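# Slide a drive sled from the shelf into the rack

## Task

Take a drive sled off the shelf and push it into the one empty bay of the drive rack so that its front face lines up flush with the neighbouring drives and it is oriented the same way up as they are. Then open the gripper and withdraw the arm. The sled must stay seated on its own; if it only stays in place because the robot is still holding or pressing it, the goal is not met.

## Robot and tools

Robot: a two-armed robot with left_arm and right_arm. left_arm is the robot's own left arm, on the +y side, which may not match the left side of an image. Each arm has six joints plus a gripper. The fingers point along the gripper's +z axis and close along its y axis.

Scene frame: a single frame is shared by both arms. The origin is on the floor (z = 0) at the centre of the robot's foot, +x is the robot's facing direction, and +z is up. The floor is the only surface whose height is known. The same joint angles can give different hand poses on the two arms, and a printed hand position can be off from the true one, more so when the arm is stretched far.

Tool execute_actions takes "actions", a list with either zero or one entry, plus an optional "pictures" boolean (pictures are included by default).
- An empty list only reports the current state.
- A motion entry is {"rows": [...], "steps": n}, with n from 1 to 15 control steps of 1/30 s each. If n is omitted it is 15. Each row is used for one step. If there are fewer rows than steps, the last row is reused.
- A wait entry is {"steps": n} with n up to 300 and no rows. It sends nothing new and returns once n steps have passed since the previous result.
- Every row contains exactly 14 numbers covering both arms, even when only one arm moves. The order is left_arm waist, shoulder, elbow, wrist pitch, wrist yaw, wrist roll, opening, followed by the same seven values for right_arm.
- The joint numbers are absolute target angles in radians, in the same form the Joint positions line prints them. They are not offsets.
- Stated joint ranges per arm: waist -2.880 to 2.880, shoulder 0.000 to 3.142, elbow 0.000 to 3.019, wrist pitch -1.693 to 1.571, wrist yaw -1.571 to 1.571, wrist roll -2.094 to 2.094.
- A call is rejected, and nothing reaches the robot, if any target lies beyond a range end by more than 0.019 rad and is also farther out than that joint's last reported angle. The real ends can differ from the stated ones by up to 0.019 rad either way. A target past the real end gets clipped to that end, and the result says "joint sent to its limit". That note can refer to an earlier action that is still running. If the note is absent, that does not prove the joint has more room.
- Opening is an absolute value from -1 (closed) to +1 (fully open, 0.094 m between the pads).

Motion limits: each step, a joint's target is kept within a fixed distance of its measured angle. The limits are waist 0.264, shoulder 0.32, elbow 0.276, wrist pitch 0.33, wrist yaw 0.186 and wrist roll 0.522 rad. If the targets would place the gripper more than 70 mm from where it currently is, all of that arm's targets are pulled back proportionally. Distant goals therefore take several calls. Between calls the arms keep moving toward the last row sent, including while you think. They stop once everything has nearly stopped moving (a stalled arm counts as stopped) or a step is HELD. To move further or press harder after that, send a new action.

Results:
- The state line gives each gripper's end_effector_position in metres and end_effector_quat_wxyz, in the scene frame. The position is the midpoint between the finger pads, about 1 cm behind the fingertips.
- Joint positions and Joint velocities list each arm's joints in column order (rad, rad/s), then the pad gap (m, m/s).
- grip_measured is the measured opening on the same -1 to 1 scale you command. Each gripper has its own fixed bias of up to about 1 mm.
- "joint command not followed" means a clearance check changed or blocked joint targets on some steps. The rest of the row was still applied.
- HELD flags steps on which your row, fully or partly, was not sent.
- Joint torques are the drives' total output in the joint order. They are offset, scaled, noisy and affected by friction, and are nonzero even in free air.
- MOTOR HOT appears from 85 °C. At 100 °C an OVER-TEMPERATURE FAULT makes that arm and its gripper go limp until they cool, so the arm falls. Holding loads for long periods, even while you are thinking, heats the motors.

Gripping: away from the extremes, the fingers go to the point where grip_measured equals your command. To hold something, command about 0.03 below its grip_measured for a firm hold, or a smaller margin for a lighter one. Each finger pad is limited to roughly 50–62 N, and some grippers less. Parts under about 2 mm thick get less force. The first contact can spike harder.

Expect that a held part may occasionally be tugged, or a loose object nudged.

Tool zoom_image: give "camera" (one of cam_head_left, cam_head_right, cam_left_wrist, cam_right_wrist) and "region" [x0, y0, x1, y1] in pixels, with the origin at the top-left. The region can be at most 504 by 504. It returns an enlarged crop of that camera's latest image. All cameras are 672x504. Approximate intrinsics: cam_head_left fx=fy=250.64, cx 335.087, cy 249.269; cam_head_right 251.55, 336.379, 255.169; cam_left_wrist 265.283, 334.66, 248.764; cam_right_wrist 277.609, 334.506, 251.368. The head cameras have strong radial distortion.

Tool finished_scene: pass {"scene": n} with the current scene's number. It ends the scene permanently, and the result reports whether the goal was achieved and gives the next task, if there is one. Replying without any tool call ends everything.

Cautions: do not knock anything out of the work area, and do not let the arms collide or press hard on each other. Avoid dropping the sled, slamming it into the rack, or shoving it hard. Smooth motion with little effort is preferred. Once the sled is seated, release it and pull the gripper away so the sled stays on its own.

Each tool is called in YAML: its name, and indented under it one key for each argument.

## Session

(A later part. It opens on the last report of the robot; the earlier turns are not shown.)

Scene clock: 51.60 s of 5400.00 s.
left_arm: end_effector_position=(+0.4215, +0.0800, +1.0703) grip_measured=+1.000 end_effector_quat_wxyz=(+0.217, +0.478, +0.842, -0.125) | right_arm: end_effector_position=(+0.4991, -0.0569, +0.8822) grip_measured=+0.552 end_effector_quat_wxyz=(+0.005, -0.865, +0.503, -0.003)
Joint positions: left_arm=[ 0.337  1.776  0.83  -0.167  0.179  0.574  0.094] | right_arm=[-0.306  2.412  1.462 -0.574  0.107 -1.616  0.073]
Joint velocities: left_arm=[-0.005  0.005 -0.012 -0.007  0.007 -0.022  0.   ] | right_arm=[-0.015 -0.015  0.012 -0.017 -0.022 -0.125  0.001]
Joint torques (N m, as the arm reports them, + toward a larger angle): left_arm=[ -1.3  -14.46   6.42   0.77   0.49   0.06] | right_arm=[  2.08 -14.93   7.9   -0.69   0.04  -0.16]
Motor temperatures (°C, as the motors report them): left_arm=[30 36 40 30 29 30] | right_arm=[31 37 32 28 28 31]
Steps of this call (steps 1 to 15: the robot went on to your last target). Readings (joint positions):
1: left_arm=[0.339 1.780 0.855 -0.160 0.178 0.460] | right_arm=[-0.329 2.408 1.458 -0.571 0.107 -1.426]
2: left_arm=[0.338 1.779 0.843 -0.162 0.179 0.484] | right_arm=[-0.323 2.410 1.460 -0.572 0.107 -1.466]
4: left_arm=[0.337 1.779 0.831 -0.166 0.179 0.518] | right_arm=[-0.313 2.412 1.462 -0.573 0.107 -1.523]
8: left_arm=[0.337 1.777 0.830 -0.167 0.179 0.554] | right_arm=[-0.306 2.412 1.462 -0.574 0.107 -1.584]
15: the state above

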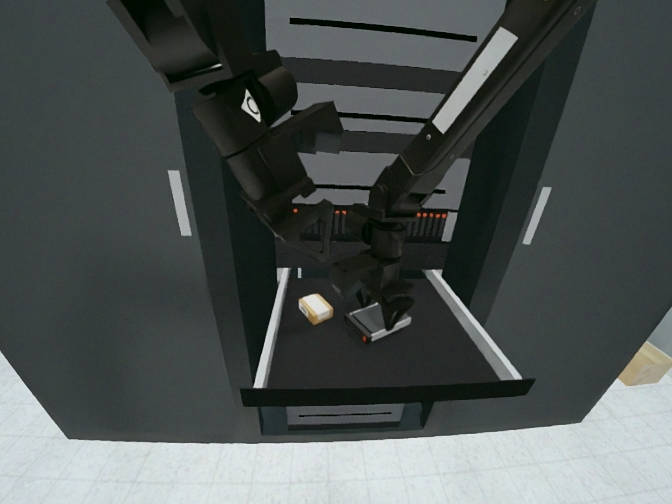

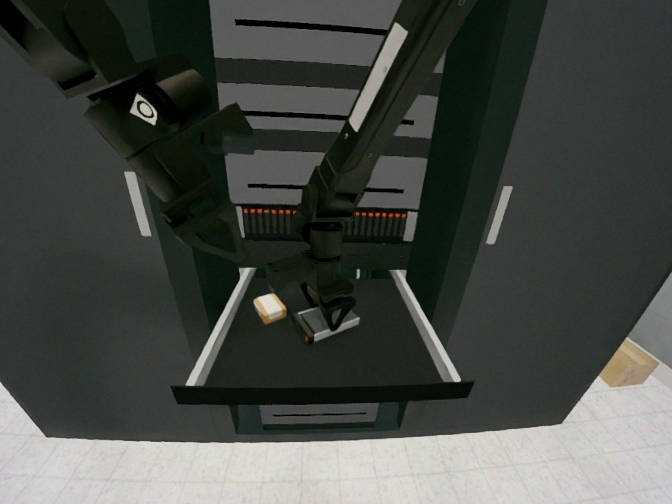

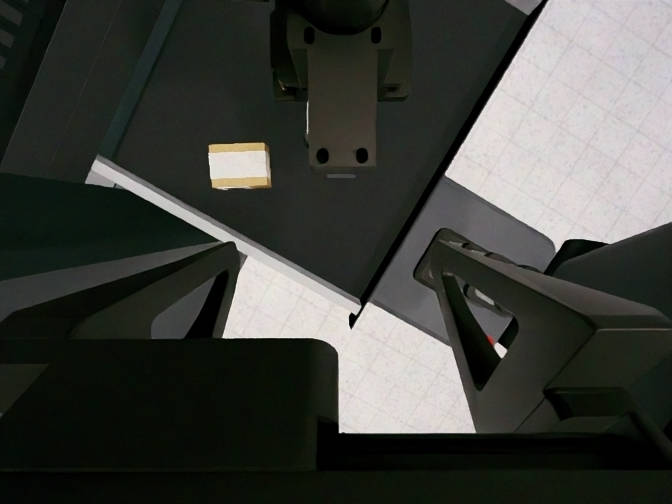

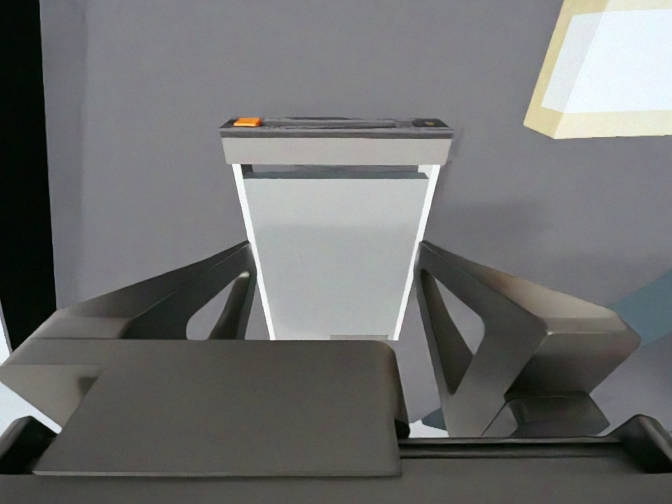

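execute_actions:
  actions:
    - {"rows": [ [0.328,1.754,0.845,-0.180,0.183,0.592,1.0,-0.3100,2.4270,1.4580,-0.5660,0.110,-1.6384,0.52], [0.328,1.754,0.845,-0.180,0.183,0.592,1.0,-0.3137,2.4286,1.4543,-0.5585,0.110,-1.6418,0.52], [0.328,1.754,0.845,-0.180,0.183,0.592,1.0,-0.3174,2.4303,1.4506,-0.5510,0.110,-1.6452,0.52], [0.328,1.754,0.845,-0.180,0.183,0.592,1.0,-0.3211,2.4319,1.4469,-0.5435,0.110,-1.6486,0.52], [0.328,1.754,0.845,-0.180,0.183,0.592,1.0,-0.3249,2.4336,1.4431,-0.5360,0.110,-1.6520,0.52], [0.328,1.754,0.845,-0.180,0.183,0.592,1.0,-0.3286,2.4352,1.4394,-0.5285,0.110,-1.6554,0.52], [0.328,1.754,0.845,-0.180,0.183,0.592,1.0,-0.3323,2.4369,1.4357,-0.5210,0.110,-1.6588,0.52], [0.328,1.754,0.845,-0.180,0.183,0.592,1.0,-0.3360,2.4385,1.4320,-0.5135,0.110,-1.6622,0.52], [0.328,1.754,0.845,-0.180,0.183,0.592,1.0,-0.3397,2.4401,1.4283,-0.5060,0.110,-1.6656,0.52], [0.328,1.754,0.845,-0.180,0.183,0.592,1.0,-0.3434,2.4418,1.4246,-0.4985,0.110,-1.6690,0.52], [0.328,1.754,0.845,-0.180,0.183,0.592,1.0,-0.3471,2.4434,1.4209,-0.4910,0.110,-1.6724,0.52], [0.328,1.754,0.845,-0.180,0.183,0.592,1.0,-0.3509,2.4451,1.4171,-0.4835,0.110,-1.6758,0.52], [0.328,1.754,0.845,-0.180,0.183,0.592,1.0,-0.3546,2.4467,1.4134,-0.4760,0.110,-1.6792,0.52], [0.328,1.754,0.845,-0.180,0.183,0.592,1.0,-0.3583,2.4484,1.4097,-0.4685,0.110,-1.6826,0.52], [0.328,1.754,0.845,-0.180,0.183,0.592,1.0,-0.362,2.45,1.406,-0.461,0.110,-1.686,0.52] ], "steps": 15}
  pictures: false

execute_actions:
  actions:
    - {"steps": 12}
  pictures: false

Scene clock: 59.10 s of 5400.00 s.
left_arm: end_effector_position=(+0.4215, +0.0800, +1.0703) grip_measured=+1.000 end_effector_quat_wxyz=(+0.218, +0.480, +0.841, -0.125) | right_arm: end_effector_position=(+0.4951, -0.0743, +0.8624) grip_measured=+0.552 end_effector_quat_wxyz=(+0.013, -0.868, +0.496, -0.010)
Joint positions: left_arm=[ 0.337  1.776  0.83  -0.167  0.179  0.579  0.094] | right_arm=[-0.334  2.43   1.419 -0.491  0.107 -1.662  0.073]
Joint velocities: left_arm=[-0.015 -0.005 -0.002 -0.007  0.022  0.066  0.   ] | right_arm=[-0.142  0.083 -0.12   0.198  0.022 -0.066  0.001]
Joint torques (N m, as the arm reports them, + toward a larger angle): left_arm=[ -0.93 -14.56   6.47   0.91   0.53   0.05] | right_arm=[  0.08 -14.52   4.07   0.47   0.04  -0.17]
Motor temperatures (°C, as the motors report them): left_arm=[30 35 39 30 29 30] | right_arm=[31 37 32 28 28 31]
Steps of this call (steps 1 to 15: the robot went on to your last target; steps 16 to 90: nothing new was sent; then 4.00 s passed at rest; steps 91 to 105: all 15 steps of this action). Readings (joint positions):
91: left_arm=[0.337 1.776 0.830 -0.167 0.179 0.579] | right_arm=[-0.306 2.412 1.462 -0.574 0.107 -1.625]
92: left_arm=[0.337 1.776 0.830 -0.167 0.179 0.579] | right_arm=[-0.306 2.412 1.462 -0.574 0.107 -1.626]
94: left_arm=[0.337 1.776 0.830 -0.167 0.179 0.579] | right_arm=[-0.306 2.412 1.460 -0.568 0.107 -1.629]
98: left_arm=[0.337 1.776 0.830 -0.167 0.179 0.579] | right_arm=[-0.308 2.414 1.447 -0.542 0.107 -1.640]
105: the state above

Scene clock: 59.50 s of 5400.00 s.
left_arm: end_effector_position=(+0.4215, +0.0800, +1.0703) grip_measured=+1.000 end_effector_quat_wxyz=(+0.218, +0.480, +0.841, -0.125) | right_arm: end_effector_position=(+0.4926, -0.0872, +0.8527) grip_measured=+0.552 end_effector_quat_wxyz=(+0.008, -0.867, +0.498, -0.007)
Joint positions: left_arm=[ 0.337  1.776  0.83  -0.167  0.179  0.579  0.094] | right_arm=[-0.354  2.443  1.409 -0.476  0.108 -1.675  0.073]
Joint velocities: left_arm=[-0.015 -0.015 -0.012 -0.022 -0.081  0.066  0.   ] | right_arm=[-0.015 -0.024 -0.002 -0.007  0.007 -0.095 -0.001]
Joint torques (N m, as the arm reports them, + toward a larger angle): left_arm=[ -1.09 -14.49   6.46   0.73   0.56   0.06] | right_arm=[  0.99 -14.9    4.12   0.49   0.03  -0.17]
Motor temperatures (°C, as the motors report them): left_arm=[30 35 38 30 29 30] | right_arm=[31 37 32 28 28 31]
Steps of this call (steps 1 to 12: the robot went on to your last target). Readings (joint positions):
1: left_arm=[0.337 1.776 0.830 -0.167 0.179 0.579] | right_arm=[-0.339 2.433 1.416 -0.485 0.107 -1.664]
2: left_arm=[0.337 1.776 0.830 -0.167 0.179 0.579] | right_arm=[-0.344 2.435 1.413 -0.481 0.107 -1.667]
4: left_arm=[0.337 1.776 0.830 -0.167 0.179 0.579] | right_arm=[-0.351 2.440 1.410 -0.479 0.108 -1.670]
8: left_arm=[0.337 1.776 0.830 -0.167 0.179 0.579] | right_arm=[-0.354 2.443 1.409 -0.478 0.108 -1.674]
12: the state above

execute_actions:
  actions:
    - {"rows": [ [0.328,1.754,0.845,-0.180,0.183,0.592,1.0,-0.362,2.453,1.406,-0.461,0.110,-1.686,0.52], [0.328,1.754,0.845,-0.180,0.183,0.592,1.0,-0.362,2.456,1.406,-0.461,0.110,-1.686,0.52], [0.328,1.754,0.845,-0.180,0.183,0.592,1.0,-0.362,2.458,1.406,-0.461,0.110,-1.686,0.52], [0.328,1.754,0.845,-0.180,0.183,0.592,1.0,-0.362,2.458,1.406,-0.461,0.110,-1.686,0.52], [0.328,1.754,0.845,-0.180,0.183,0.592,1.0,-0.362,2.458,1.406,-0.461,0.110,-1.686,0.52], [0.328,1.754,0.845,-0.180,0.183,0.592,1.0,-0.362,2.458,1.406,-0.461,0.110,-1.686,0.52], [0.328,1.754,0.845,-0.180,0.183,0.592,1.0,-0.362,2.458,1.406,-0.461,0.110,-1.686,0.52], [0.328,1.754,0.845,-0.180,0.183,0.592,1.0,-0.362,2.458,1.406,-0.461,0.110,-1.686,0.52], [0.328,1.754,0.845,-0.180,0.183,0.592,1.0,-0.362,2.458,1.406,-0.461,0.110,-1.686,0.52], [0.328,1.754,0.845,-0.180,0.183,0.592,1.0,-0.362,2.458,1.406,-0.461,0.110,-1.686,0.52] ], "steps": 10}
  pictures: false

Scene clock: 61.30 s of 5400.00 s.
left_arm: end_effector_position=(+0.4215, +0.0800, +1.0703) grip_measured=+1.000 end_effector_quat_wxyz=(+0.218, +0.480, +0.841, -0.125) | right_arm: end_effector_position=(+0.4926, -0.0872, +0.8527) grip_measured=+0.552 end_effector_quat_wxyz=(+0.008, -0.867, +0.498, -0.007)
Joint positions: left_arm=[ 0.337  1.776  0.83  -0.167  0.179  0.579  0.094] | right_arm=[-0.354  2.443  1.409 -0.476  0.108 -1.675  0.073]
Joint velocities: left_arm=[-0.005 -0.015  0.002  0.007 -0.066  0.037  0.   ] | right_arm=[-0.005 -0.005  0.007 -0.032 -0.037 -0.022 -0.001]
Joint torques (N m, as the arm reports them, + toward a larger angle): left_arm=[ -1.16 -14.58   6.45   0.84   0.54   0.04] | right_arm=[  0.85 -14.38   4.15   0.52   0.02  -0.18]
Motor temperatures (°C, as the motors report them): left_arm=[30 35 38 30 29 30] | right_arm=[31 37 32 28 28 31]
Steps of this call (steps 1 to 30: the robot went on to your last target; steps 31 to 44: nothing new was sent; steps 45 to 54: all 10 steps of this action). Readings (joint positions):
45: left_arm=[0.337 1.776 0.830 -0.167 0.179 0.579] | right_arm=[-0.354 2.443 1.409 -0.476 0.108 -1.675]
46: left_arm=[0.337 1.776 0.830 -0.167 0.179 0.579] | right_arm=[-0.354 2.443 1.409 -0.476 0.108 -1.675]
48: left_arm=[0.337 1.776 0.830 -0.167 0.179 0.579] | right_arm=[-0.354 2.443 1.409 -0.476 0.108 -1.675]
52: left_arm=[0.337 1.776 0.830 -0.167 0.179 0.579] | right_arm=[-0.354 2.443 1.409 -0.476 0.108 -1.675]
54: the state above

execute_actions:
  actions:
    - {"rows": [ [0.328,1.754,0.845,-0.180,0.183,0.592,1.0,-0.362,2.463,1.406,-0.461,0.110,-1.686,0.52], [0.328,1.754,0.845,-0.180,0.183,0.592,1.0,-0.362,2.467,1.406,-0.461,0.110,-1.686,0.52] ], "steps": 10}
  pictures: false

Scene clock: 62.10 s of 5400.00 s.
left_arm: end_effector_position=(+0.4215, +0.0800, +1.0703) grip_measured=+1.000 end_effector_quat_wxyz=(+0.218, +0.480, +0.841, -0.125) | right_arm: end_effector_position=(+0.4899, -0.0880, +0.8488) grip_measured=+0.552 end_effector_quat_wxyz=(+0.006, -0.867, +0.498, -0.006)
Joint positions: left_arm=[ 0.337  1.776  0.83  -0.167  0.179  0.579  0.094] | right_arm=[-0.354  2.45   1.409 -0.475  0.108 -1.676  0.073]
Joint velocities: left_arm=[ 0.005 -0.005 -0.017 -0.007 -0.037 -0.022  0.   ] | right_arm=[-0.005  0.005  0.002  0.022 -0.037 -0.007  0.001]
Joint torques (N m, as the arm reports them, + toward a larger angle): left_arm=[ -1.13 -14.44   6.47   0.81   0.52   0.07] | right_arm=[  0.81 -14.27   4.11   0.44   0.01  -0.18]
Motor temperatures (°C, as the motors report them): left_arm=[30 35 38 30 29 30] | right_arm=[31 37 32 28 28 31]
Steps of this call (steps 1 to 14: the robot went on to your last target; steps 15 to 24: all 10 steps of this action). Readings (joint positions):
15: left_arm=[0.337 1.776 0.830 -0.167 0.179 0.579] | right_arm=[-0.354 2.443 1.409 -0.476 0.108 -1.675]
16: left_arm=[0.337 1.776 0.830 -0.167 0.179 0.579] | right_arm=[-0.354 2.443 1.409 -0.476 0.108 -1.675]
18: left_arm=[0.337 1.776 0.830 -0.167 0.179 0.579] | right_arm=[-0.354 2.445 1.409 -0.476 0.108 -1.675]
22: left_arm=[0.337 1.776 0.830 -0.167 0.179 0.579] | right_arm=[-0.354 2.450 1.409 -0.475 0.108 -1.676]
24: the state above

execute_actions:
  actions:
    - {"rows": [ [0.328,1.754,0.845,-0.180,0.183,0.592,1.0,-0.362,2.46,1.406,-0.461,0.110,-1.686,1.0] ], "steps": 10}
  pictures: false

execute_actions:
  actions:
    - {"rows": [ [0.328,1.754,0.845,-0.180,0.183,0.592,1.0,-0.354,2.430,1.405,-0.490,0.110,-1.686,1.0], [0.328,1.754,0.845,-0.180,0.183,0.592,1.0,-0.353,2.419,1.401,-0.497,0.110,-1.686,1.0], [0.328,1.754,0.845,-0.180,0.183,0.592,1.0,-0.352,2.408,1.397,-0.504,0.110,-1.686,1.0], [0.328,1.754,0.845,-0.180,0.183,0.592,1.0,-0.351,2.396,1.393,-0.512,0.110,-1.686,1.0], [0.328,1.754,0.845,-0.180,0.183,0.592,1.0,-0.350,2.385,1.389,-0.519,0.110,-1.686,1.0], [0.328,1.754,0.845,-0.180,0.183,0.592,1.0,-0.349,2.374,1.385,-0.526,0.110,-1.686,1.0], [0.328,1.754,0.845,-0.180,0.183,0.592,1.0,-0.348,2.362,1.381,-0.534,0.110,-1.686,1.0], [0.328,1.754,0.845,-0.180,0.183,0.592,1.0,-0.347,2.351,1.377,-0.541,0.110,-1.686,1.0], [0.328,1.754,0.845,-0.180,0.183,0.592,1.0,-0.346,2.340,1.373,-0.549,0.110,-1.686,1.0], [0.328,1.754,0.845,-0.180,0.183,0.592,1.0,-0.345,2.328,1.369,-0.556,0.110,-1.686,1.0], [0.328,1.754,0.845,-0.180,0.183,0.592,1.0,-0.344,2.317,1.365,-0.563,0.110,-1.686,1.0], [0.328,1.754,0.845,-0.180,0.183,0.592,1.0,-0.344,2.306,1.361,-0.571,0.110,-1.686,1.0], [0.328,1.754,0.845,-0.180,0.183,0.592,1.0,-0.344,2.294,1.357,-0.578,0.110,-1.686,1.0], [0.328,1.754,0.845,-0.180,0.183,0.592,1.0,-0.344,2.283,1.353,-0.586,0.110,-1.686,1.0], [0.328,1.754,0.845,-0.180,0.183,0.592,1.0,-0.344,2.272,1.349,-0.593,0.110,-1.686,1.0] ], "steps": 15}
  pictures: false

Scene clock: 72.10 s of 5400.00 s.
left_arm: end_effector_position=(+0.4215, +0.0800, +1.0703) grip_measured=+1.000 end_effector_quat_wxyz=(+0.218, +0.480, +0.841, -0.125) | right_arm: end_effector_position=(+0.4899, -0.0880, +0.8488) grip_measured=+1.000 end_effector_quat_wxyz=(+0.006, -0.867, +0.498, -0.006)
Joint positions: left_arm=[ 0.337  1.776  0.83  -0.167  0.179  0.579  0.094] | right_arm=[-0.354  2.45   1.409 -0.474  0.108 -1.676  0.094]
Joint velocities: left_arm=[ 0.005 -0.015 -0.012 -0.017  0.037 -0.007  0.   ] | right_arm=[-0.005  0.005 -0.007  0.007  0.007 -0.022  0.   ]
Joint torques (N m, as the arm reports them, + toward a larger angle): left_arm=[ -1.52 -14.75   6.37   0.64   0.52   0.09] | right_arm=[  0.92 -14.84   4.12   0.4    0.    -0.18]
Motor temperatures (°C, as the motors report them): left_arm=[30 35 37 30 29 30] | right_arm=[31 37 32 28 28 31]
Steps of this call (steps 1 to 15: the robot went on to your last target; steps 16 to 90: nothing new was sent; then 6.67 s passed at rest; steps 91 to 100: all 10 steps of this action). Readings (joint positions):
91: left_arm=[0.337 1.776 0.830 -0.167 0.179 0.579] | right_arm=[-0.354 2.450 1.409 -0.474 0.108 -1.676]
92: left_arm=[0.337 1.776 0.830 -0.167 0.179 0.579] | right_arm=[-0.354 2.450 1.409 -0.474 0.108 -1.676]
94: left_arm=[0.337 1.776 0.830 -0.167 0.179 0.579] | right_arm=[-0.354 2.450 1.409 -0.474 0.108 -1.676]
98: left_arm=[0.337 1.776 0.830 -0.167 0.179 0.579] | right_arm=[-0.354 2.450 1.409 -0.474 0.108 -1.676]
100: the state above

Scene clock: 72.60 s of 5400.00 s.
left_arm: end_effector_position=(+0.4215, +0.0800, +1.0703) grip_measured=+1.000 end_effector_quat_wxyz=(+0.218, +0.480, +0.841, -0.125) | right_arm: end_effector_position=(+0.4962, -0.0925, +0.9118) grip_measured=+1.000 end_effector_quat_wxyz=(+0.007, -0.867, +0.498, -0.006)
Joint positions: left_arm=[ 0.337  1.776  0.83  -0.167  0.179  0.579  0.094] | right_arm=[-0.354  2.313  1.364 -0.565  0.108 -1.676  0.094]
Joint velocities: left_arm=[ 0.005 -0.005 -0.002 -0.002  0.007 -0.037  0.   ] | right_arm=[-0.015 -0.415 -0.071 -0.222  0.007  0.022  0.   ]
Joint torques (N m, as the arm reports them, + toward a larger angle): left_arm=[ -1.17 -14.68   6.45   0.79   0.53   0.04] | right_arm=[  2.45 -15.77   4.06  -0.66   0.01  -0.17]
Motor temperatures (°C, as the motors report them): left_arm=[30 35 37 30 29 30] | right_arm=[31 37 32 28 28 31]
Steps of this call (steps 1 to 15: all 15 steps of this action). Readings (joint positions):
1: left_arm=[0.337 1.776 0.830 -0.167 0.179 0.579] | right_arm=[-0.354 2.450 1.409 -0.474 0.108 -1.676]
2: left_arm=[0.337 1.776 0.830 -0.167 0.179 0.579] | right_arm=[-0.354 2.450 1.409 -0.476 0.108 -1.676]
4: left_arm=[0.337 1.776 0.830 -0.167 0.179 0.579] | right_arm=[-0.354 2.445 1.406 -0.485 0.108 -1.676]
8: left_arm=[0.337 1.776 0.830 -0.167 0.179 0.579] | right_arm=[-0.354 2.411 1.387 -0.515 0.108 -1.676]
15: the state above

execute_actions:
  actions:
    - {"rows": [ [0.328,1.754,0.845,-0.180,0.183,0.592,1.0,-0.3459,2.2589,1.3193,-0.5342,0.120,-1.6285,1.0], [0.328,1.754,0.845,-0.180,0.183,0.592,1.0,-0.3477,2.2459,1.2896,-0.4755,0.130,-1.5709,1.0], [0.328,1.754,0.845,-0.180,0.183,0.592,1.0,-0.3496,2.2328,1.2599,-0.4167,0.140,-1.5134,1.0], [0.328,1.754,0.845,-0.180,0.183,0.592,1.0,-0.3515,2.2197,1.2302,-0.3579,0.150,-1.4559,1.0], [0.328,1.754,0.845,-0.180,0.183,0.592,1.0,-0.3533,2.2067,1.2005,-0.2992,0.160,-1.3983,1.0], [0.328,1.754,0.845,-0.180,0.183,0.592,1.0,-0.3552,2.1936,1.1708,-0.2404,0.170,-1.3408,-1.0], [0.328,1.754,0.845,-0.180,0.183,0.592,1.0,-0.3571,2.1805,1.1411,-0.1816,0.180,-1.2833,-1.0], [0.328,1.754,0.845,-0.180,0.183,0.592,1.0,-0.3589,2.1675,1.1114,-0.1229,0.190,-1.2257,-1.0], [0.328,1.754,0.845,-0.180,0.183,0.592,1.0,-0.3608,2.1544,1.0817,-0.0641,0.200,-1.1682,-1.0], [0.328,1.754,0.845,-0.180,0.183,0.592,1.0,-0.3627,2.1413,1.0520,-0.0053,0.210,-1.1107,-1.0], [0.328,1.754,0.845,-0.180,0.183,0.592,1.0,-0.3645,2.1283,1.0223,0.0534,0.220,-1.0531,-1.0], [0.328,1.754,0.845,-0.180,0.183,0.592,1.0,-0.3664,2.1152,0.9926,0.1122,0.230,-0.9956,-1.0], [0.328,1.754,0.845,-0.180,0.183,0.592,1.0,-0.3683,2.1021,0.9629,0.1710,0.240,-0.9381,-1.0], [0.328,1.754,0.845,-0.180,0.183,0.592,1.0,-0.3701,2.0891,0.9332,0.2297,0.250,-0.8805,-1.0], [0.328,1.754,0.845,-0.180,0.183,0.592,1.0,-0.3720,2.0760,0.9035,0.2885,0.260,-0.8230,-1.0] ], "steps": 15}
  pictures: false

execute_actions:
  actions:
    - {"rows": [ [0.3324,1.7947,0.8815,-0.1412,0.1770,0.5751,1.0,-0.3739,2.0629,0.8738,0.3473,0.270,-0.7655,-1.0], [0.3279,1.8134,0.8929,-0.1324,0.1749,0.5711,1.0,-0.3757,2.0499,0.8441,0.4060,0.280,-0.7079,-1.0], [0.3233,1.8321,0.9044,-0.1236,0.1729,0.5672,1.0,-0.3776,2.0368,0.8144,0.4648,0.290,-0.6504,-1.0], [0.3187,1.8508,0.9159,-0.1148,0.1709,0.5633,1.0,-0.3795,2.0237,0.7847,0.5236,0.300,-0.5929,-1.0], [0.3142,1.8695,0.9273,-0.1060,0.1688,0.5593,1.0,-0.3813,2.0107,0.7550,0.5823,0.310,-0.5353,-1.0], [0.3096,1.8882,0.9388,-0.0972,0.1668,0.5554,1.0,-0.3832,1.9976,0.7253,0.6411,0.320,-0.4778,-1.0], [0.3050,1.9069,0.9503,-0.0884,0.1648,0.5515,1.0,-0.3851,1.9845,0.6956,0.6999,0.330,-0.4203,-1.0], [0.3005,1.9256,0.9617,-0.0796,0.1627,0.5475,1.0,-0.3869,1.9715,0.6659,0.7586,0.340,-0.3627,-1.0], [0.2959,1.9443,0.9732,-0.0708,0.1607,0.5436,1.0,-0.3888,1.9584,0.6362,0.8174,0.350,-0.3052,-1.0], [0.2913,1.9630,0.9847,-0.0620,0.1587,0.5397,1.0,-0.3907,1.9453,0.6065,0.8762,0.360,-0.2477,-1.0], [0.2868,1.9817,0.9961,-0.0532,0.1566,0.5357,1.0,-0.3925,1.9323,0.5768,0.9349,0.370,-0.1901,-1.0], [0.2822,2.0004,1.0076,-0.0444,0.1546,0.5318,1.0,-0.3944,1.9192,0.5471,0.9937,0.380,-0.1326,-1.0], [0.2776,2.0191,1.0191,-0.0356,0.1526,0.5279,1.0,-0.3963,1.9061,0.5174,1.0525,0.390,-0.0751,-1.0], [0.2731,2.0378,1.0305,-0.0268,0.1505,0.5239,1.0,-0.3981,1.8931,0.4877,1.1112,0.400,-0.0175,-1.0], [0.2685,2.0565,1.0420,-0.0180,0.1485,0.5200,1.0,-0.40,1.88,0.458,1.17,0.41,0.04,-1.0] ], "steps": 15}
  pictures: false

execute_actions:
  actions:
    - {"rows": [ [0.2639,2.0752,1.0535,-0.0092,0.1465,0.5161,1.0,-0.40,1.88,0.458,1.17,0.41,0.04,-1.0], [0.2594,2.0939,1.0649,-0.0004,0.1444,0.5121,1.0,-0.40,1.88,0.458,1.17,0.41,0.04,-1.0], [0.2548,2.1126,1.0764,0.0084,0.1424,0.5082,1.0,-0.40,1.88,0.458,1.17,0.41,0.04,-1.0], [0.2502,2.1313,1.0879,0.0172,0.1404,0.5043,1.0,-0.40,1.88,0.458,1.17,0.41,0.04,-1.0], [0.2457,2.1500,1.0993,0.0260,0.1383,0.5003,1.0,-0.40,1.88,0.458,1.17,0.41,0.04,-1.0], [0.2411,2.1687,1.1108,0.0348,0.1363,0.4964,1.0,-0.40,1.88,0.458,1.17,0.41,0.04,-1.0], [0.2365,2.1874,1.1223,0.0436,0.1343,0.4925,1.0,-0.40,1.88,0.458,1.17,0.41,0.04,-1.0], [0.2320,2.2061,1.1337,0.0524,0.1322,0.4885,1.0,-0.40,1.88,0.458,1.17,0.41,0.04,-1.0], [0.2274,2.2248,1.1452,0.0612,0.1302,0.4846,1.0,-0.40,1.88,0.458,1.17,0.41,0.04,-1.0], [0.2228,2.2435,1.1567,0.0700,0.1282,0.4807,1.0,-0.40,1.88,0.458,1.17,0.41,0.04,-1.0], [0.2183,2.2622,1.1681,0.0788,0.1261,0.4767,1.0,-0.40,1.88,0.458,1.17,0.41,0.04,-1.0], [0.2137,2.2809,1.1796,0.0876,0.1241,0.4728,1.0,-0.40,1.88,0.458,1.17,0.41,0.04,-1.0], [0.2091,2.2996,1.1911,0.0964,0.1221,0.4689,1.0,-0.40,1.88,0.458,1.17,0.41,0.04,-1.0], [0.2046,2.3183,1.2025,0.1052,0.1200,0.4649,1.0,-0.40,1.88,0.458,1.17,0.41,0.04,-1.0], [0.200,2.337,1.214,0.114,0.118,0.461,1.0,-0.40,1.88,0.458,1.17,0.41,0.04,-1.0] ], "steps": 15}
  pictures: false

execute_actions:
  actions:
    - {"steps": 15}

Scene clock: 84.17 s of 5400.00 s.
left_arm: end_effector_position=(+0.4215, +0.0800, +1.0703) grip_measured=+1.000 end_effector_quat_wxyz=(+0.218, +0.480, +0.841, -0.125) | right_arm: end_effector_position=(+0.5003, -0.1222, +0.9592) grip_measured=-0.980 end_effector_quat_wxyz=(+0.214, -0.624, +0.738, -0.144)
Joint positions: left_arm=[ 0.337  1.776  0.83  -0.167  0.179  0.579  0.094] | right_arm=[-0.354  2.128  0.957  0.149  0.248 -1.07   0.001]
Joint velocities: left_arm=[ 0.005  0.015 -0.002  0.007  0.007 -0.007  0.   ] | right_arm=[-0.005 -0.464 -0.789  1.766  0.198  1.502 -0.003]
Joint torques (N m, as the arm reports them, + toward a larger angle): left_arm=[ -1.11 -14.5    6.46   0.69   0.54   0.04] | right_arm=[ -0.39 -13.84   3.66   1.24   0.12   0.  ]
Motor temperatures (°C, as the motors report them): left_arm=[30 35 37 30 29 30] | right_arm=[31 38 31 28 28 31]
Steps of this call (steps 1 to 30: the robot went on to your last target; steps 31 to 90: nothing new was sent; then 8.07 s passed at rest; steps 91 to 105: all 15 steps of this action). Readings (joint positions):
91: left_arm=[0.337 1.776 0.830 -0.167 0.179 0.579] | right_arm=[-0.354 2.265 1.353 -0.574 0.112 -1.671]
92: left_arm=[0.337 1.776 0.830 -0.167 0.179 0.579] | right_arm=[-0.354 2.263 1.342 -0.551 0.119 -1.656]
94: left_arm=[0.337 1.776 0.830 -0.167 0.179 0.579] | right_arm=[-0.354 2.252 1.297 -0.467 0.138 -1.603]
98: left_arm=[0.337 1.776 0.830 -0.167 0.179 0.579] | right_arm=[-0.354 2.218 1.168 -0.255 0.178 -1.437]
105: the state above

Scene clock: 84.67 s of 5400.00 s.
left_arm: end_effector_position=(+0.4580, +0.0300, +1.0096) grip_measured=+1.000 end_effector_quat_wxyz=(+0.224, +0.486, +0.836, -0.121) | right_arm: end_effector_position=(+0.4715, -0.1926, +1.0990) grip_measured=-0.981 end_effector_quat_wxyz=(+0.537, -0.122, +0.832, -0.073)
Joint positions: left_arm=[ 0.288  2.018  0.987 -0.063  0.154  0.549  0.094] | right_arm=[-0.38   1.92   0.516  1.028  0.398 -0.215  0.001]
Joint velocities: left_arm=[-0.171  0.542  0.276  0.256 -0.037 -0.095  0.   ] | right_arm=[-0.063 -0.366 -0.838  1.746  0.33   1.663 -0.   ]
Joint torques (N m, as the arm reports them, + toward a larger angle): left_arm=[ -1.14 -15.13   7.41   2.37   0.19  -0.16] | right_arm=[-0.76 -9.82  2.27  2.2   0.17 -0.03]
Motor temperatures (°C, as the motors report them): left_arm=[30 35 37 30 29 30] | right_arm=[31 37 31 28 28 31]
Steps of this call (steps 1 to 15: all 15 steps of this action). Readings (joint positions):
1: left_arm=[0.337 1.777 0.831 -0.167 0.179 0.579] | right_arm=[-0.354 2.113 0.929 0.208 0.258 -1.014]
2: left_arm=[0.337 1.780 0.834 -0.166 0.179 0.579] | right_arm=[-0.355 2.097 0.901 0.267 0.268 -0.958]
4: left_arm=[0.336 1.799 0.850 -0.158 0.176 0.578] | right_arm=[-0.356 2.065 0.844 0.385 0.288 -0.845]
8: left_arm=[0.326 1.877 0.907 -0.123 0.167 0.571] | right_arm=[-0.364 2.006 0.727 0.620 0.328 -0.617]
15: the state above

Scene clock: 85.17 s of 5400.00 s.
left_arm: end_effector_position=(+0.4763, -0.0308, +0.9242) grip_measured=+1.000 end_effector_quat_wxyz=(+0.236, +0.485, +0.833, -0.121) | right_arm: end_effector_position=(+0.4608, -0.2047, +1.1258) grip_measured=-0.981 end_effector_quat_wxyz=(+0.578, -0.003, +0.816, -0.004)
Joint positions: left_arm=[0.221 2.295 1.165 0.069 0.123 0.491 0.094] | right_arm=[-0.385  1.882  0.454  1.147  0.408  0.021  0.001]
Joint velocities: left_arm=[-0.151  0.552  0.33   0.256 -0.051 -0.154  0.   ] | right_arm=[-0.005 -0.005 -0.022  0.012 -0.022  0.037 -0.   ]
Joint torques (N m, as the arm reports them, + toward a larger angle): left_arm=[ -1.57 -16.65   6.44   2.3    0.16  -0.22] | right_arm=[-0.71 -8.67  2.89  2.65  0.11 -0.03]
Motor temperatures (°C, as the motors report them): left_arm=[30 35 37 30 29 30] | right_arm=[31 37 31 28 28 31]
Steps of this call (steps 1 to 15: all 15 steps of this action). Readings (joint positions):
1: left_arm=[0.282 2.037 0.997 -0.055 0.152 0.545] | right_arm=[-0.382 1.907 0.489 1.077 0.404 -0.166]
2: left_arm=[0.277 2.056 1.009 -0.046 0.150 0.542] | right_arm=[-0.384 1.896 0.470 1.108 0.407 -0.126]
4: left_arm=[0.267 2.093 1.031 -0.029 0.146 0.534] | right_arm=[-0.385 1.883 0.454 1.136 0.408 -0.069]
8: left_arm=[0.251 2.167 1.080 0.007 0.138 0.518] | right_arm=[-0.385 1.882 0.454 1.146 0.408 -0.011]
15: the state above

Scene clock: 85.67 s of 5400.00 s.
left_arm: end_effector_position=(+0.4670, -0.0403, +0.9021) grip_measured=+1.000 end_effector_quat_wxyz=(+0.228, +0.487, +0.834, -0.124) | right_arm: end_effector_position=(+0.4608, -0.2047, +1.1258) grip_measured=-0.981 end_effector_quat_wxyz=(+0.578, -0.000, +0.816, -0.001)
Joint positions: left_arm=[0.203 2.35  1.187 0.087 0.122 0.475 0.094] | right_arm=[-0.385  1.882  0.454  1.147  0.408  0.029  0.001]
Joint velocities: left_arm=[-0.005 -0.015 -0.002 -0.007 -0.022  0.051  0.   ] | right_arm=[-0.005  0.005  0.007 -0.007 -0.007 -0.081  0.   ]
Joint torques (N m, as the arm reports them, + toward a larger angle): left_arm=[ -1.16 -18.19   5.95   2.29   0.16  -0.18] | right_arm=[-0.8  -8.06  2.9   2.63  0.11 -0.02]
Motor temperatures (°C, as the motors report them): left_arm=[30 35 37 30 29 30] | right_arm=[31 37 31 28 28 31]
Steps of this call (steps 1 to 15: the robot went on to your last target). Readings (joint positions):
1: left_arm=[0.216 2.313 1.175 0.077 0.122 0.488] | right_arm=[-0.385 1.882 0.454 1.147 0.408 0.023]
2: left_arm=[0.212 2.327 1.183 0.082 0.122 0.485] | right_arm=[-0.385 1.882 0.454 1.147 0.408 0.024]
4: left_arm=[0.206 2.344 1.186 0.085 0.122 0.481] | right_arm=[-0.385 1.882 0.454 1.147 0.408 0.026]
8: left_arm=[0.203 2.350 1.186 0.085 0.122 0.477] | right_arm=[-0.385 1.882 0.454 1.147 0.408 0.028]
15: the state above

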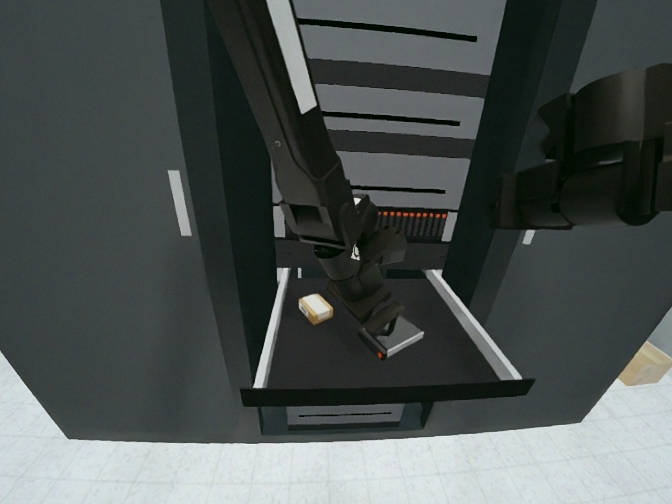

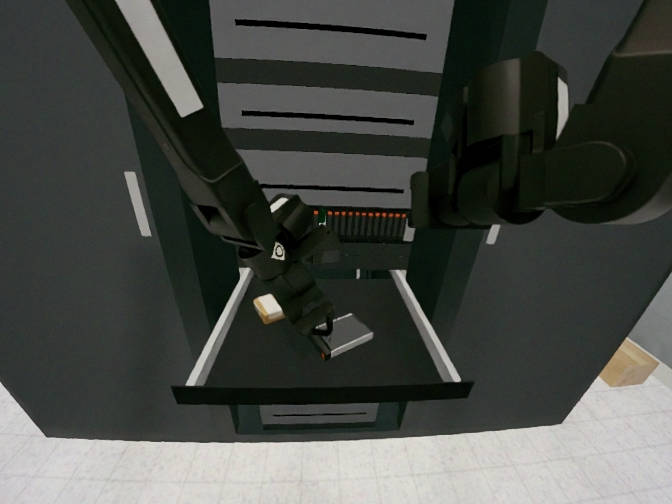

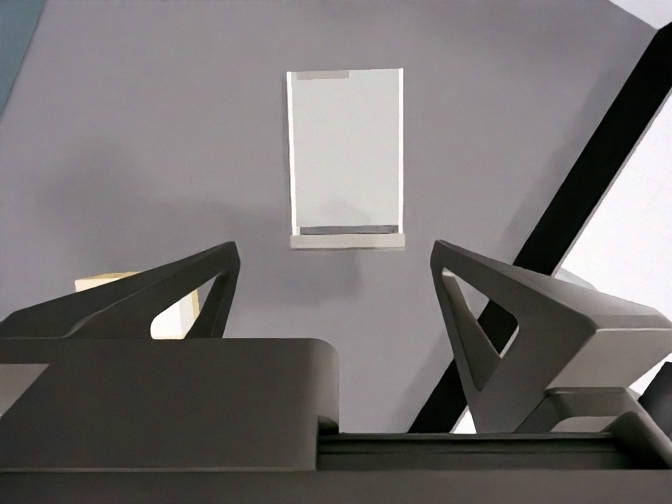

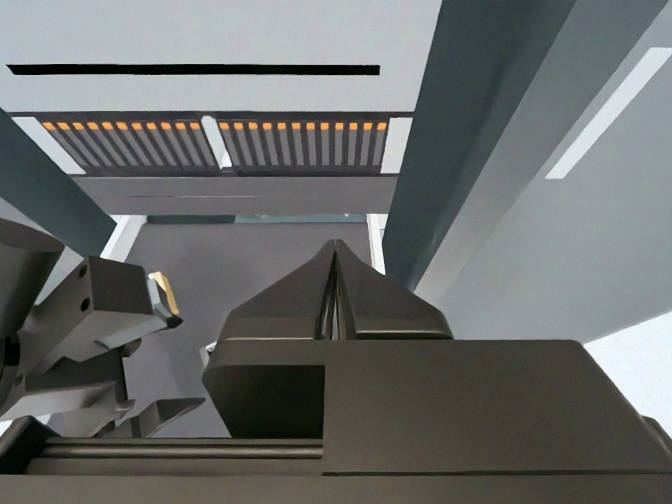

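execute_actions:
  actions:
    - {"rows": [ [0.198,2.3545,1.2187,0.084,0.120,0.465,1.0,-0.40,1.88,0.458,1.17,0.41,0.04,-1.0], [0.195,2.3591,1.2235,0.082,0.119,0.462,1.0,-0.40,1.88,0.458,1.17,0.41,0.04,-1.0], [0.192,2.3636,1.2282,0.080,0.118,0.459,1.0,-0.40,1.88,0.458,1.17,0.41,0.04,-1.0], [0.189,2.3681,1.2329,0.078,0.117,0.456,1.0,-0.40,1.88,0.458,1.17,0.41,0.04,-1.0], [0.187,2.3727,1.2377,0.076,0.116,0.453,1.0,-0.40,1.88,0.458,1.17,0.41,0.04,-1.0], [0.185,2.3772,1.2424,0.074,0.115,0.450,1.0,-0.40,1.88,0.458,1.17,0.41,0.04,-1.0], [0.183,2.3817,1.2471,0.072,0.114,0.447,1.0,-0.40,1.88,0.458,1.17,0.41,0.04,-1.0], [0.182,2.3863,1.2519,0.070,0.113,0.447,1.0,-0.40,1.88,0.458,1.17,0.41,0.04,-1.0], [0.182,2.3908,1.2566,0.070,0.112,0.447,1.0,-0.40,1.88,0.458,1.17,0.41,0.04,-1.0], [0.182,2.3953,1.2613,0.070,0.112,0.447,1.0,-0.40,1.88,0.458,1.17,0.41,0.04,-1.0], [0.182,2.3999,1.2661,0.070,0.112,0.447,1.0,-0.40,1.88,0.458,1.17,0.41,0.04,-1.0], [0.182,2.4044,1.2708,0.070,0.112,0.447,1.0,-0.40,1.88,0.458,1.17,0.41,0.04,-1.0], [0.182,2.4089,1.2755,0.070,0.112,0.447,1.0,-0.40,1.88,0.458,1.17,0.41,0.04,-1.0], [0.182,2.4135,1.2803,0.070,0.112,0.447,1.0,-0.40,1.88,0.458,1.17,0.41,0.04,-1.0], [0.182,2.418,1.285,0.070,0.112,0.447,1.0,-0.40,1.88,0.458,1.17,0.41,0.04,-1.0] ], "steps": 15}
  pictures: false

execute_actions:
  actions:
    - {"steps": 12}

Scene clock: 91.63 s of 5400.00 s.
left_arm: end_effector_position=(+0.4753, -0.0549, +0.8881) grip_measured=+1.000 end_effector_quat_wxyz=(+0.231, +0.485, +0.834, -0.125) | right_arm: end_effector_position=(+0.4608, -0.2047, +1.1258) grip_measured=-0.981 end_effector_quat_wxyz=(+0.578, -0.000, +0.816, -0.001)
Joint positions: left_arm=[0.191 2.401 1.246 0.087 0.116 0.462 0.094] | right_arm=[-0.385  1.882  0.454  1.147  0.408  0.029  0.001]
Joint velocities: left_arm=[-0.024  0.151  0.125 -0.007 -0.022 -0.037  0.   ] | right_arm=[ 0.015  0.024 -0.002 -0.022 -0.051  0.007 -0.001]
Joint torques (N m, as the arm reports them, + toward a larger angle): left_arm=[ -1.9  -17.59   6.19   0.73   0.14  -0.18] | right_arm=[-0.86 -8.27  2.88  2.65  0.12 -0.01]
Motor temperatures (°C, as the motors report them): left_arm=[30 36 37 30 29 30] | right_arm=[31 37 31 28 28 31]
Steps of this call (steps 1 to 15: the robot went on to your last target; steps 16 to 90: nothing new was sent; then 2.47 s passed at rest; steps 91 to 105: all 15 steps of this action). Readings (joint positions):
91: left_arm=[0.203 2.350 1.187 0.087 0.122 0.474] | right_arm=[-0.385 1.882 0.454 1.147 0.408 0.029]
92: left_arm=[0.203 2.350 1.187 0.087 0.122 0.474] | right_arm=[-0.385 1.882 0.454 1.147 0.408 0.029]
94: left_arm=[0.203 2.352 1.191 0.087 0.121 0.473] | right_arm=[-0.385 1.882 0.454 1.147 0.408 0.029]
98: left_arm=[0.200 2.367 1.213 0.087 0.117 0.467] | right_arm=[-0.385 1.882 0.454 1.147 0.408 0.029]
105: the state above

Scene clock: 92.03 s of 5400.00 s.
left_arm: end_effector_position=(+0.4742, -0.0552, +0.8819) grip_measured=+1.000 end_effector_quat_wxyz=(+0.228, +0.485, +0.835, -0.124) | right_arm: end_effector_position=(+0.4608, -0.2047, +1.1258) grip_measured=-0.981 end_effector_quat_wxyz=(+0.578, -0.000, +0.816, -0.001)
Joint positions: left_arm=[0.191 2.415 1.254 0.087 0.115 0.46  0.094] | right_arm=[-0.385  1.882  0.454  1.147  0.408  0.029  0.001]
Joint velocities: left_arm=[-0.005 -0.005 -0.002 -0.007 -0.051 -0.007  0.   ] | right_arm=[ 0.005  0.015 -0.012 -0.012 -0.037  0.022 -0.   ]
Joint torques (N m, as the arm reports them, + toward a larger angle): left_arm=[ -2.09 -17.91   6.15   0.72   0.14  -0.12] | right_arm=[-0.76 -8.21  2.88  2.65  0.11 -0.01]
Motor temperatures (°C, as the motors report them): left_arm=[30 36 37 30 29 30] | right_arm=[31 37 31 28 28 31]
Steps of this call (steps 1 to 12: the robot went on to your last target). Readings (joint positions):
1: left_arm=[0.191 2.406 1.250 0.087 0.116 0.461] | right_arm=[-0.385 1.882 0.454 1.147 0.408 0.029]
2: left_arm=[0.191 2.410 1.253 0.087 0.116 0.461] | right_arm=[-0.385 1.882 0.454 1.147 0.408 0.029]
4: left_arm=[0.191 2.414 1.254 0.087 0.115 0.461] | right_arm=[-0.385 1.882 0.454 1.147 0.408 0.029]
8: left_arm=[0.191 2.415 1.254 0.087 0.115 0.461] | right_arm=[-0.385 1.882 0.454 1.147 0.408 0.029]
12: the state above

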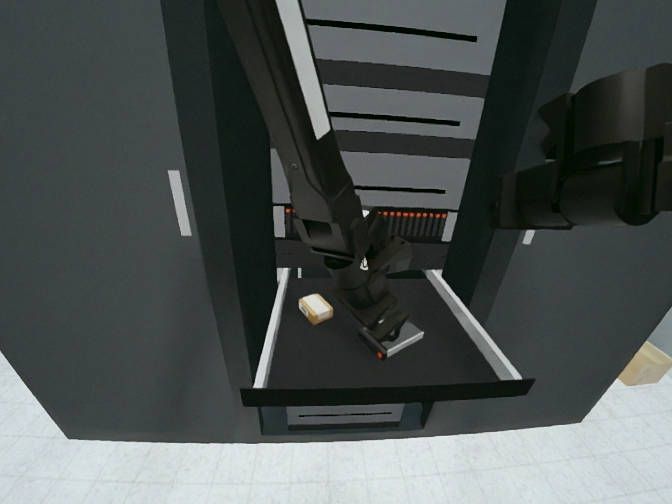

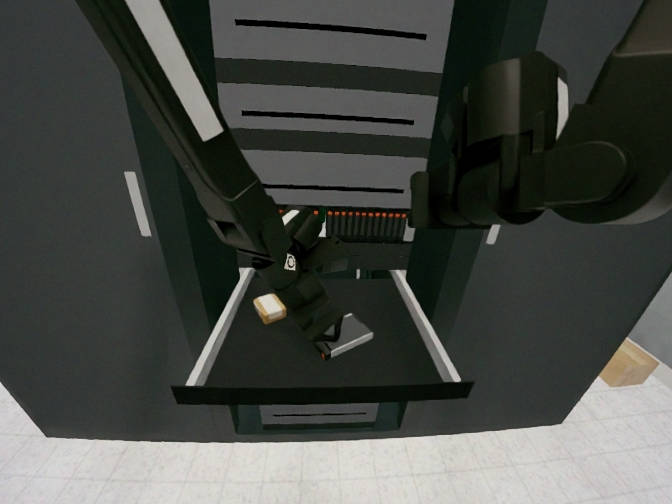

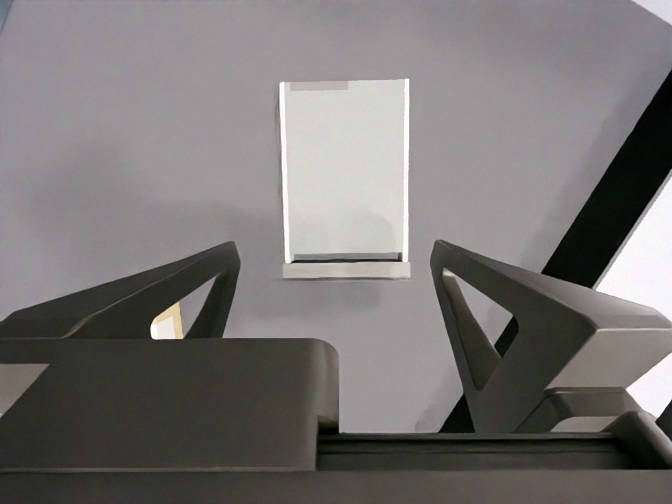

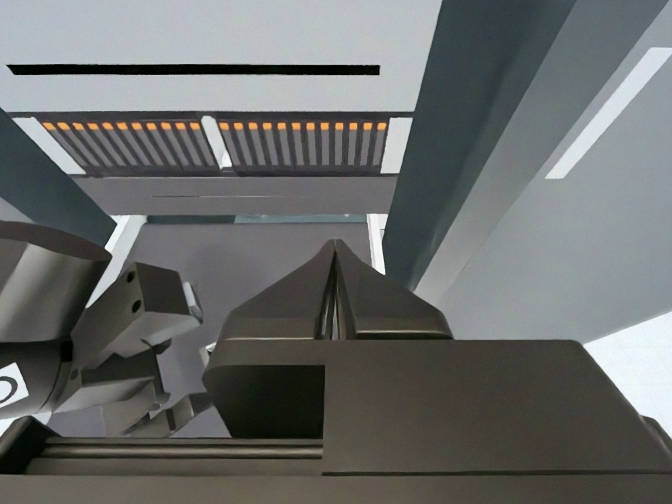

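execute_actions:
  actions:
    - {"rows": [ [0.178,2.418,1.285,0.080,0.112,0.445,1.0,-0.40,1.88,0.458,1.17,0.41,0.04,-1.0], [0.174,2.418,1.285,0.080,0.112,0.445,1.0,-0.40,1.88,0.458,1.17,0.41,0.04,-1.0], [0.171,2.418,1.285,0.080,0.112,0.445,1.0,-0.40,1.88,0.458,1.17,0.41,0.04,-1.0], [0.169,2.418,1.285,0.080,0.112,0.445,1.0,-0.40,1.88,0.458,1.17,0.41,0.04,-1.0], [0.169,2.425,1.291,0.080,0.112,0.445,1.0,-0.40,1.88,0.458,1.17,0.41,0.04,-1.0], [0.169,2.432,1.297,0.080,0.112,0.445,1.0,-0.40,1.88,0.458,1.17,0.41,0.04,-1.0], [0.169,2.439,1.303,0.080,0.112,0.445,1.0,-0.40,1.88,0.458,1.17,0.41,0.04,-1.0], [0.169,2.446,1.309,0.080,0.112,0.445,1.0,-0.40,1.88,0.458,1.17,0.41,0.04,-1.0], [0.169,2.453,1.315,0.080,0.112,0.445,1.0,-0.40,1.88,0.458,1.17,0.41,0.04,-1.0], [0.169,2.460,1.321,0.080,0.112,0.445,1.0,-0.40,1.88,0.458,1.17,0.41,0.04,-1.0], [0.169,2.467,1.327,0.080,0.112,0.445,1.0,-0.40,1.88,0.458,1.17,0.41,0.04,-1.0], [0.169,2.474,1.333,0.080,0.112,0.445,1.0,-0.40,1.88,0.458,1.17,0.41,0.04,-1.0], [0.169,2.481,1.339,0.080,0.112,0.445,1.0,-0.40,1.88,0.458,1.17,0.41,0.04,-1.0], [0.169,2.488,1.345,0.080,0.112,0.445,1.0,-0.40,1.88,0.458,1.17,0.41,0.04,-1.0], [0.169,2.495,1.351,0.080,0.112,0.445,1.0,-0.40,1.88,0.458,1.17,0.41,0.04,-1.0] ], "steps": 15}
  pictures: false

execute_actions:
  actions:
    - {"steps": 12}

Scene clock: 97.23 s of 5400.00 s.
left_arm: end_effector_position=(+0.4781, -0.0708, +0.8650) grip_measured=+1.000 end_effector_quat_wxyz=(+0.229, +0.490, +0.832, -0.127) | right_arm: end_effector_position=(+0.4608, -0.2047, +1.1258) grip_measured=-0.981 end_effector_quat_wxyz=(+0.578, +0.000, +0.816, -0.001)
Joint positions: left_arm=[0.177 2.471 1.313 0.087 0.115 0.458 0.094] | right_arm=[-0.385  1.882  0.454  1.147  0.408  0.03   0.001]
Joint velocities: left_arm=[ 0.005  0.22   0.164  0.002 -0.007 -0.007  0.   ] | right_arm=[ 0.005 -0.005  0.012 -0.002 -0.081  0.007 -0.   ]
Joint torques (N m, as the arm reports them, + toward a larger angle): left_arm=[ -2.13 -17.94   6.19   1.17   0.16  -0.18] | right_arm=[-0.78 -8.13  2.87  2.63  0.11 -0.01]
Motor temperatures (°C, as the motors report them): left_arm=[30 36 37 30 29 30] | right_arm=[31 36 31 28 28 31]
Steps of this call (steps 1 to 30: the robot went on to your last target; steps 31 to 90: nothing new was sent; then 1.70 s passed at rest; steps 91 to 105: all 15 steps of this action). Readings (joint positions):
91: left_arm=[0.191 2.415 1.254 0.087 0.115 0.460] | right_arm=[-0.385 1.882 0.454 1.147 0.408 0.029]
92: left_arm=[0.190 2.415 1.254 0.087 0.115 0.460] | right_arm=[-0.385 1.882 0.454 1.147 0.408 0.029]
94: left_arm=[0.189 2.415 1.254 0.087 0.115 0.459] | right_arm=[-0.385 1.882 0.454 1.147 0.408 0.030]
98: left_arm=[0.182 2.422 1.265 0.087 0.115 0.459] | right_arm=[-0.385 1.882 0.454 1.147 0.408 0.030]
105: the state above

Scene clock: 97.63 s of 5400.00 s.
left_arm: end_effector_position=(+0.4731, -0.0692, +0.8521) grip_measured=+1.000 end_effector_quat_wxyz=(+0.221, +0.491, +0.833, -0.126) | right_arm: end_effector_position=(+0.4608, -0.2047, +1.1258) grip_measured=-0.981 end_effector_quat_wxyz=(+0.578, +0.000, +0.816, -0.001)
Joint positions: left_arm=[0.177 2.496 1.322 0.087 0.115 0.458 0.094] | right_arm=[-0.385  1.882  0.454  1.147  0.408  0.03   0.001]
Joint velocities: left_arm=[ 0.015 -0.005 -0.007 -0.012 -0.037 -0.022  0.   ] | right_arm=[-0.015 -0.015 -0.012  0.012 -0.007 -0.022  0.   ]
Joint torques (N m, as the arm reports them, + toward a larger angle): left_arm=[ -1.36 -18.86   5.73   0.97   0.19  -0.18] | right_arm=[-0.75 -8.24  2.87  2.63  0.11 -0.01]
Motor temperatures (°C, as the motors report them): left_arm=[30 36 37 30 29 30] | right_arm=[31 36 31 28 28 31]
Steps of this call (steps 1 to 12: the robot went on to your last target). Readings (joint positions):
1: left_arm=[0.177 2.478 1.318 0.087 0.115 0.458] | right_arm=[-0.385 1.882 0.454 1.147 0.408 0.030]
2: left_arm=[0.177 2.484 1.321 0.087 0.115 0.458] | right_arm=[-0.385 1.882 0.454 1.147 0.408 0.030]
4: left_arm=[0.177 2.492 1.322 0.087 0.115 0.458] | right_arm=[-0.385 1.882 0.454 1.147 0.408 0.030]
8: left_arm=[0.177 2.496 1.322 0.087 0.115 0.458] | right_arm=[-0.385 1.882 0.454 1.147 0.408 0.030]
12: the state above

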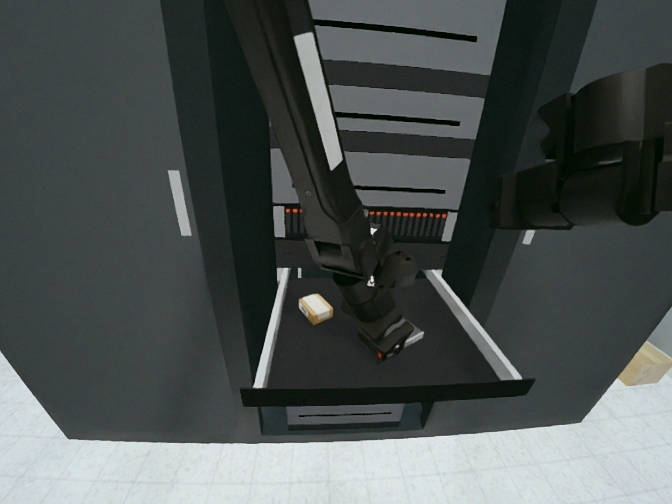

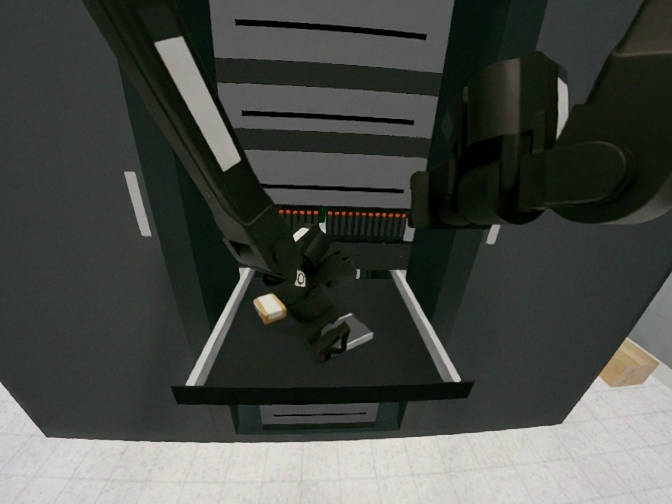

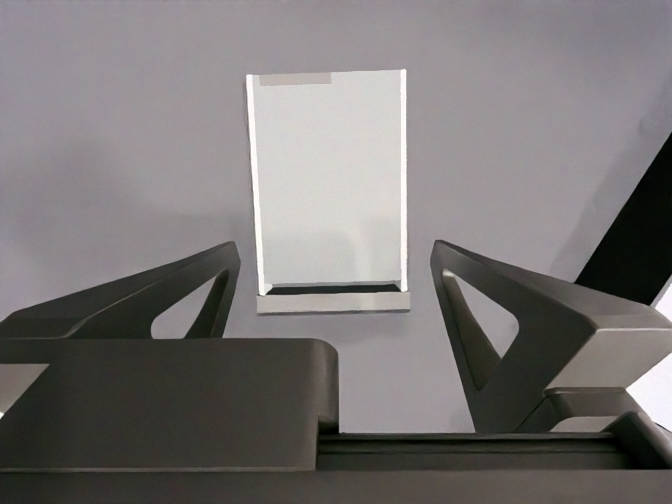

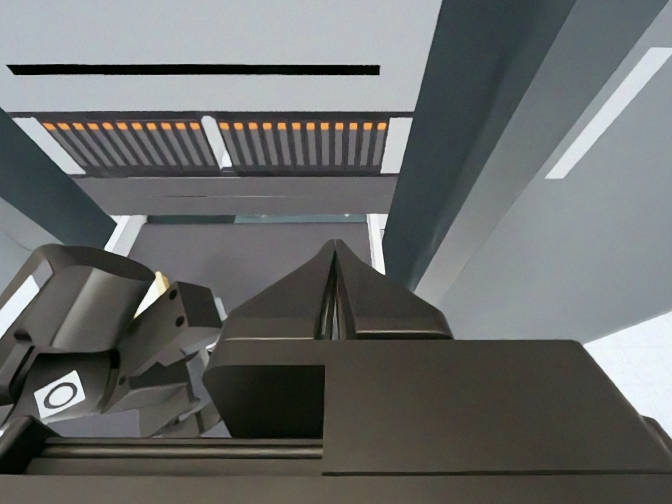

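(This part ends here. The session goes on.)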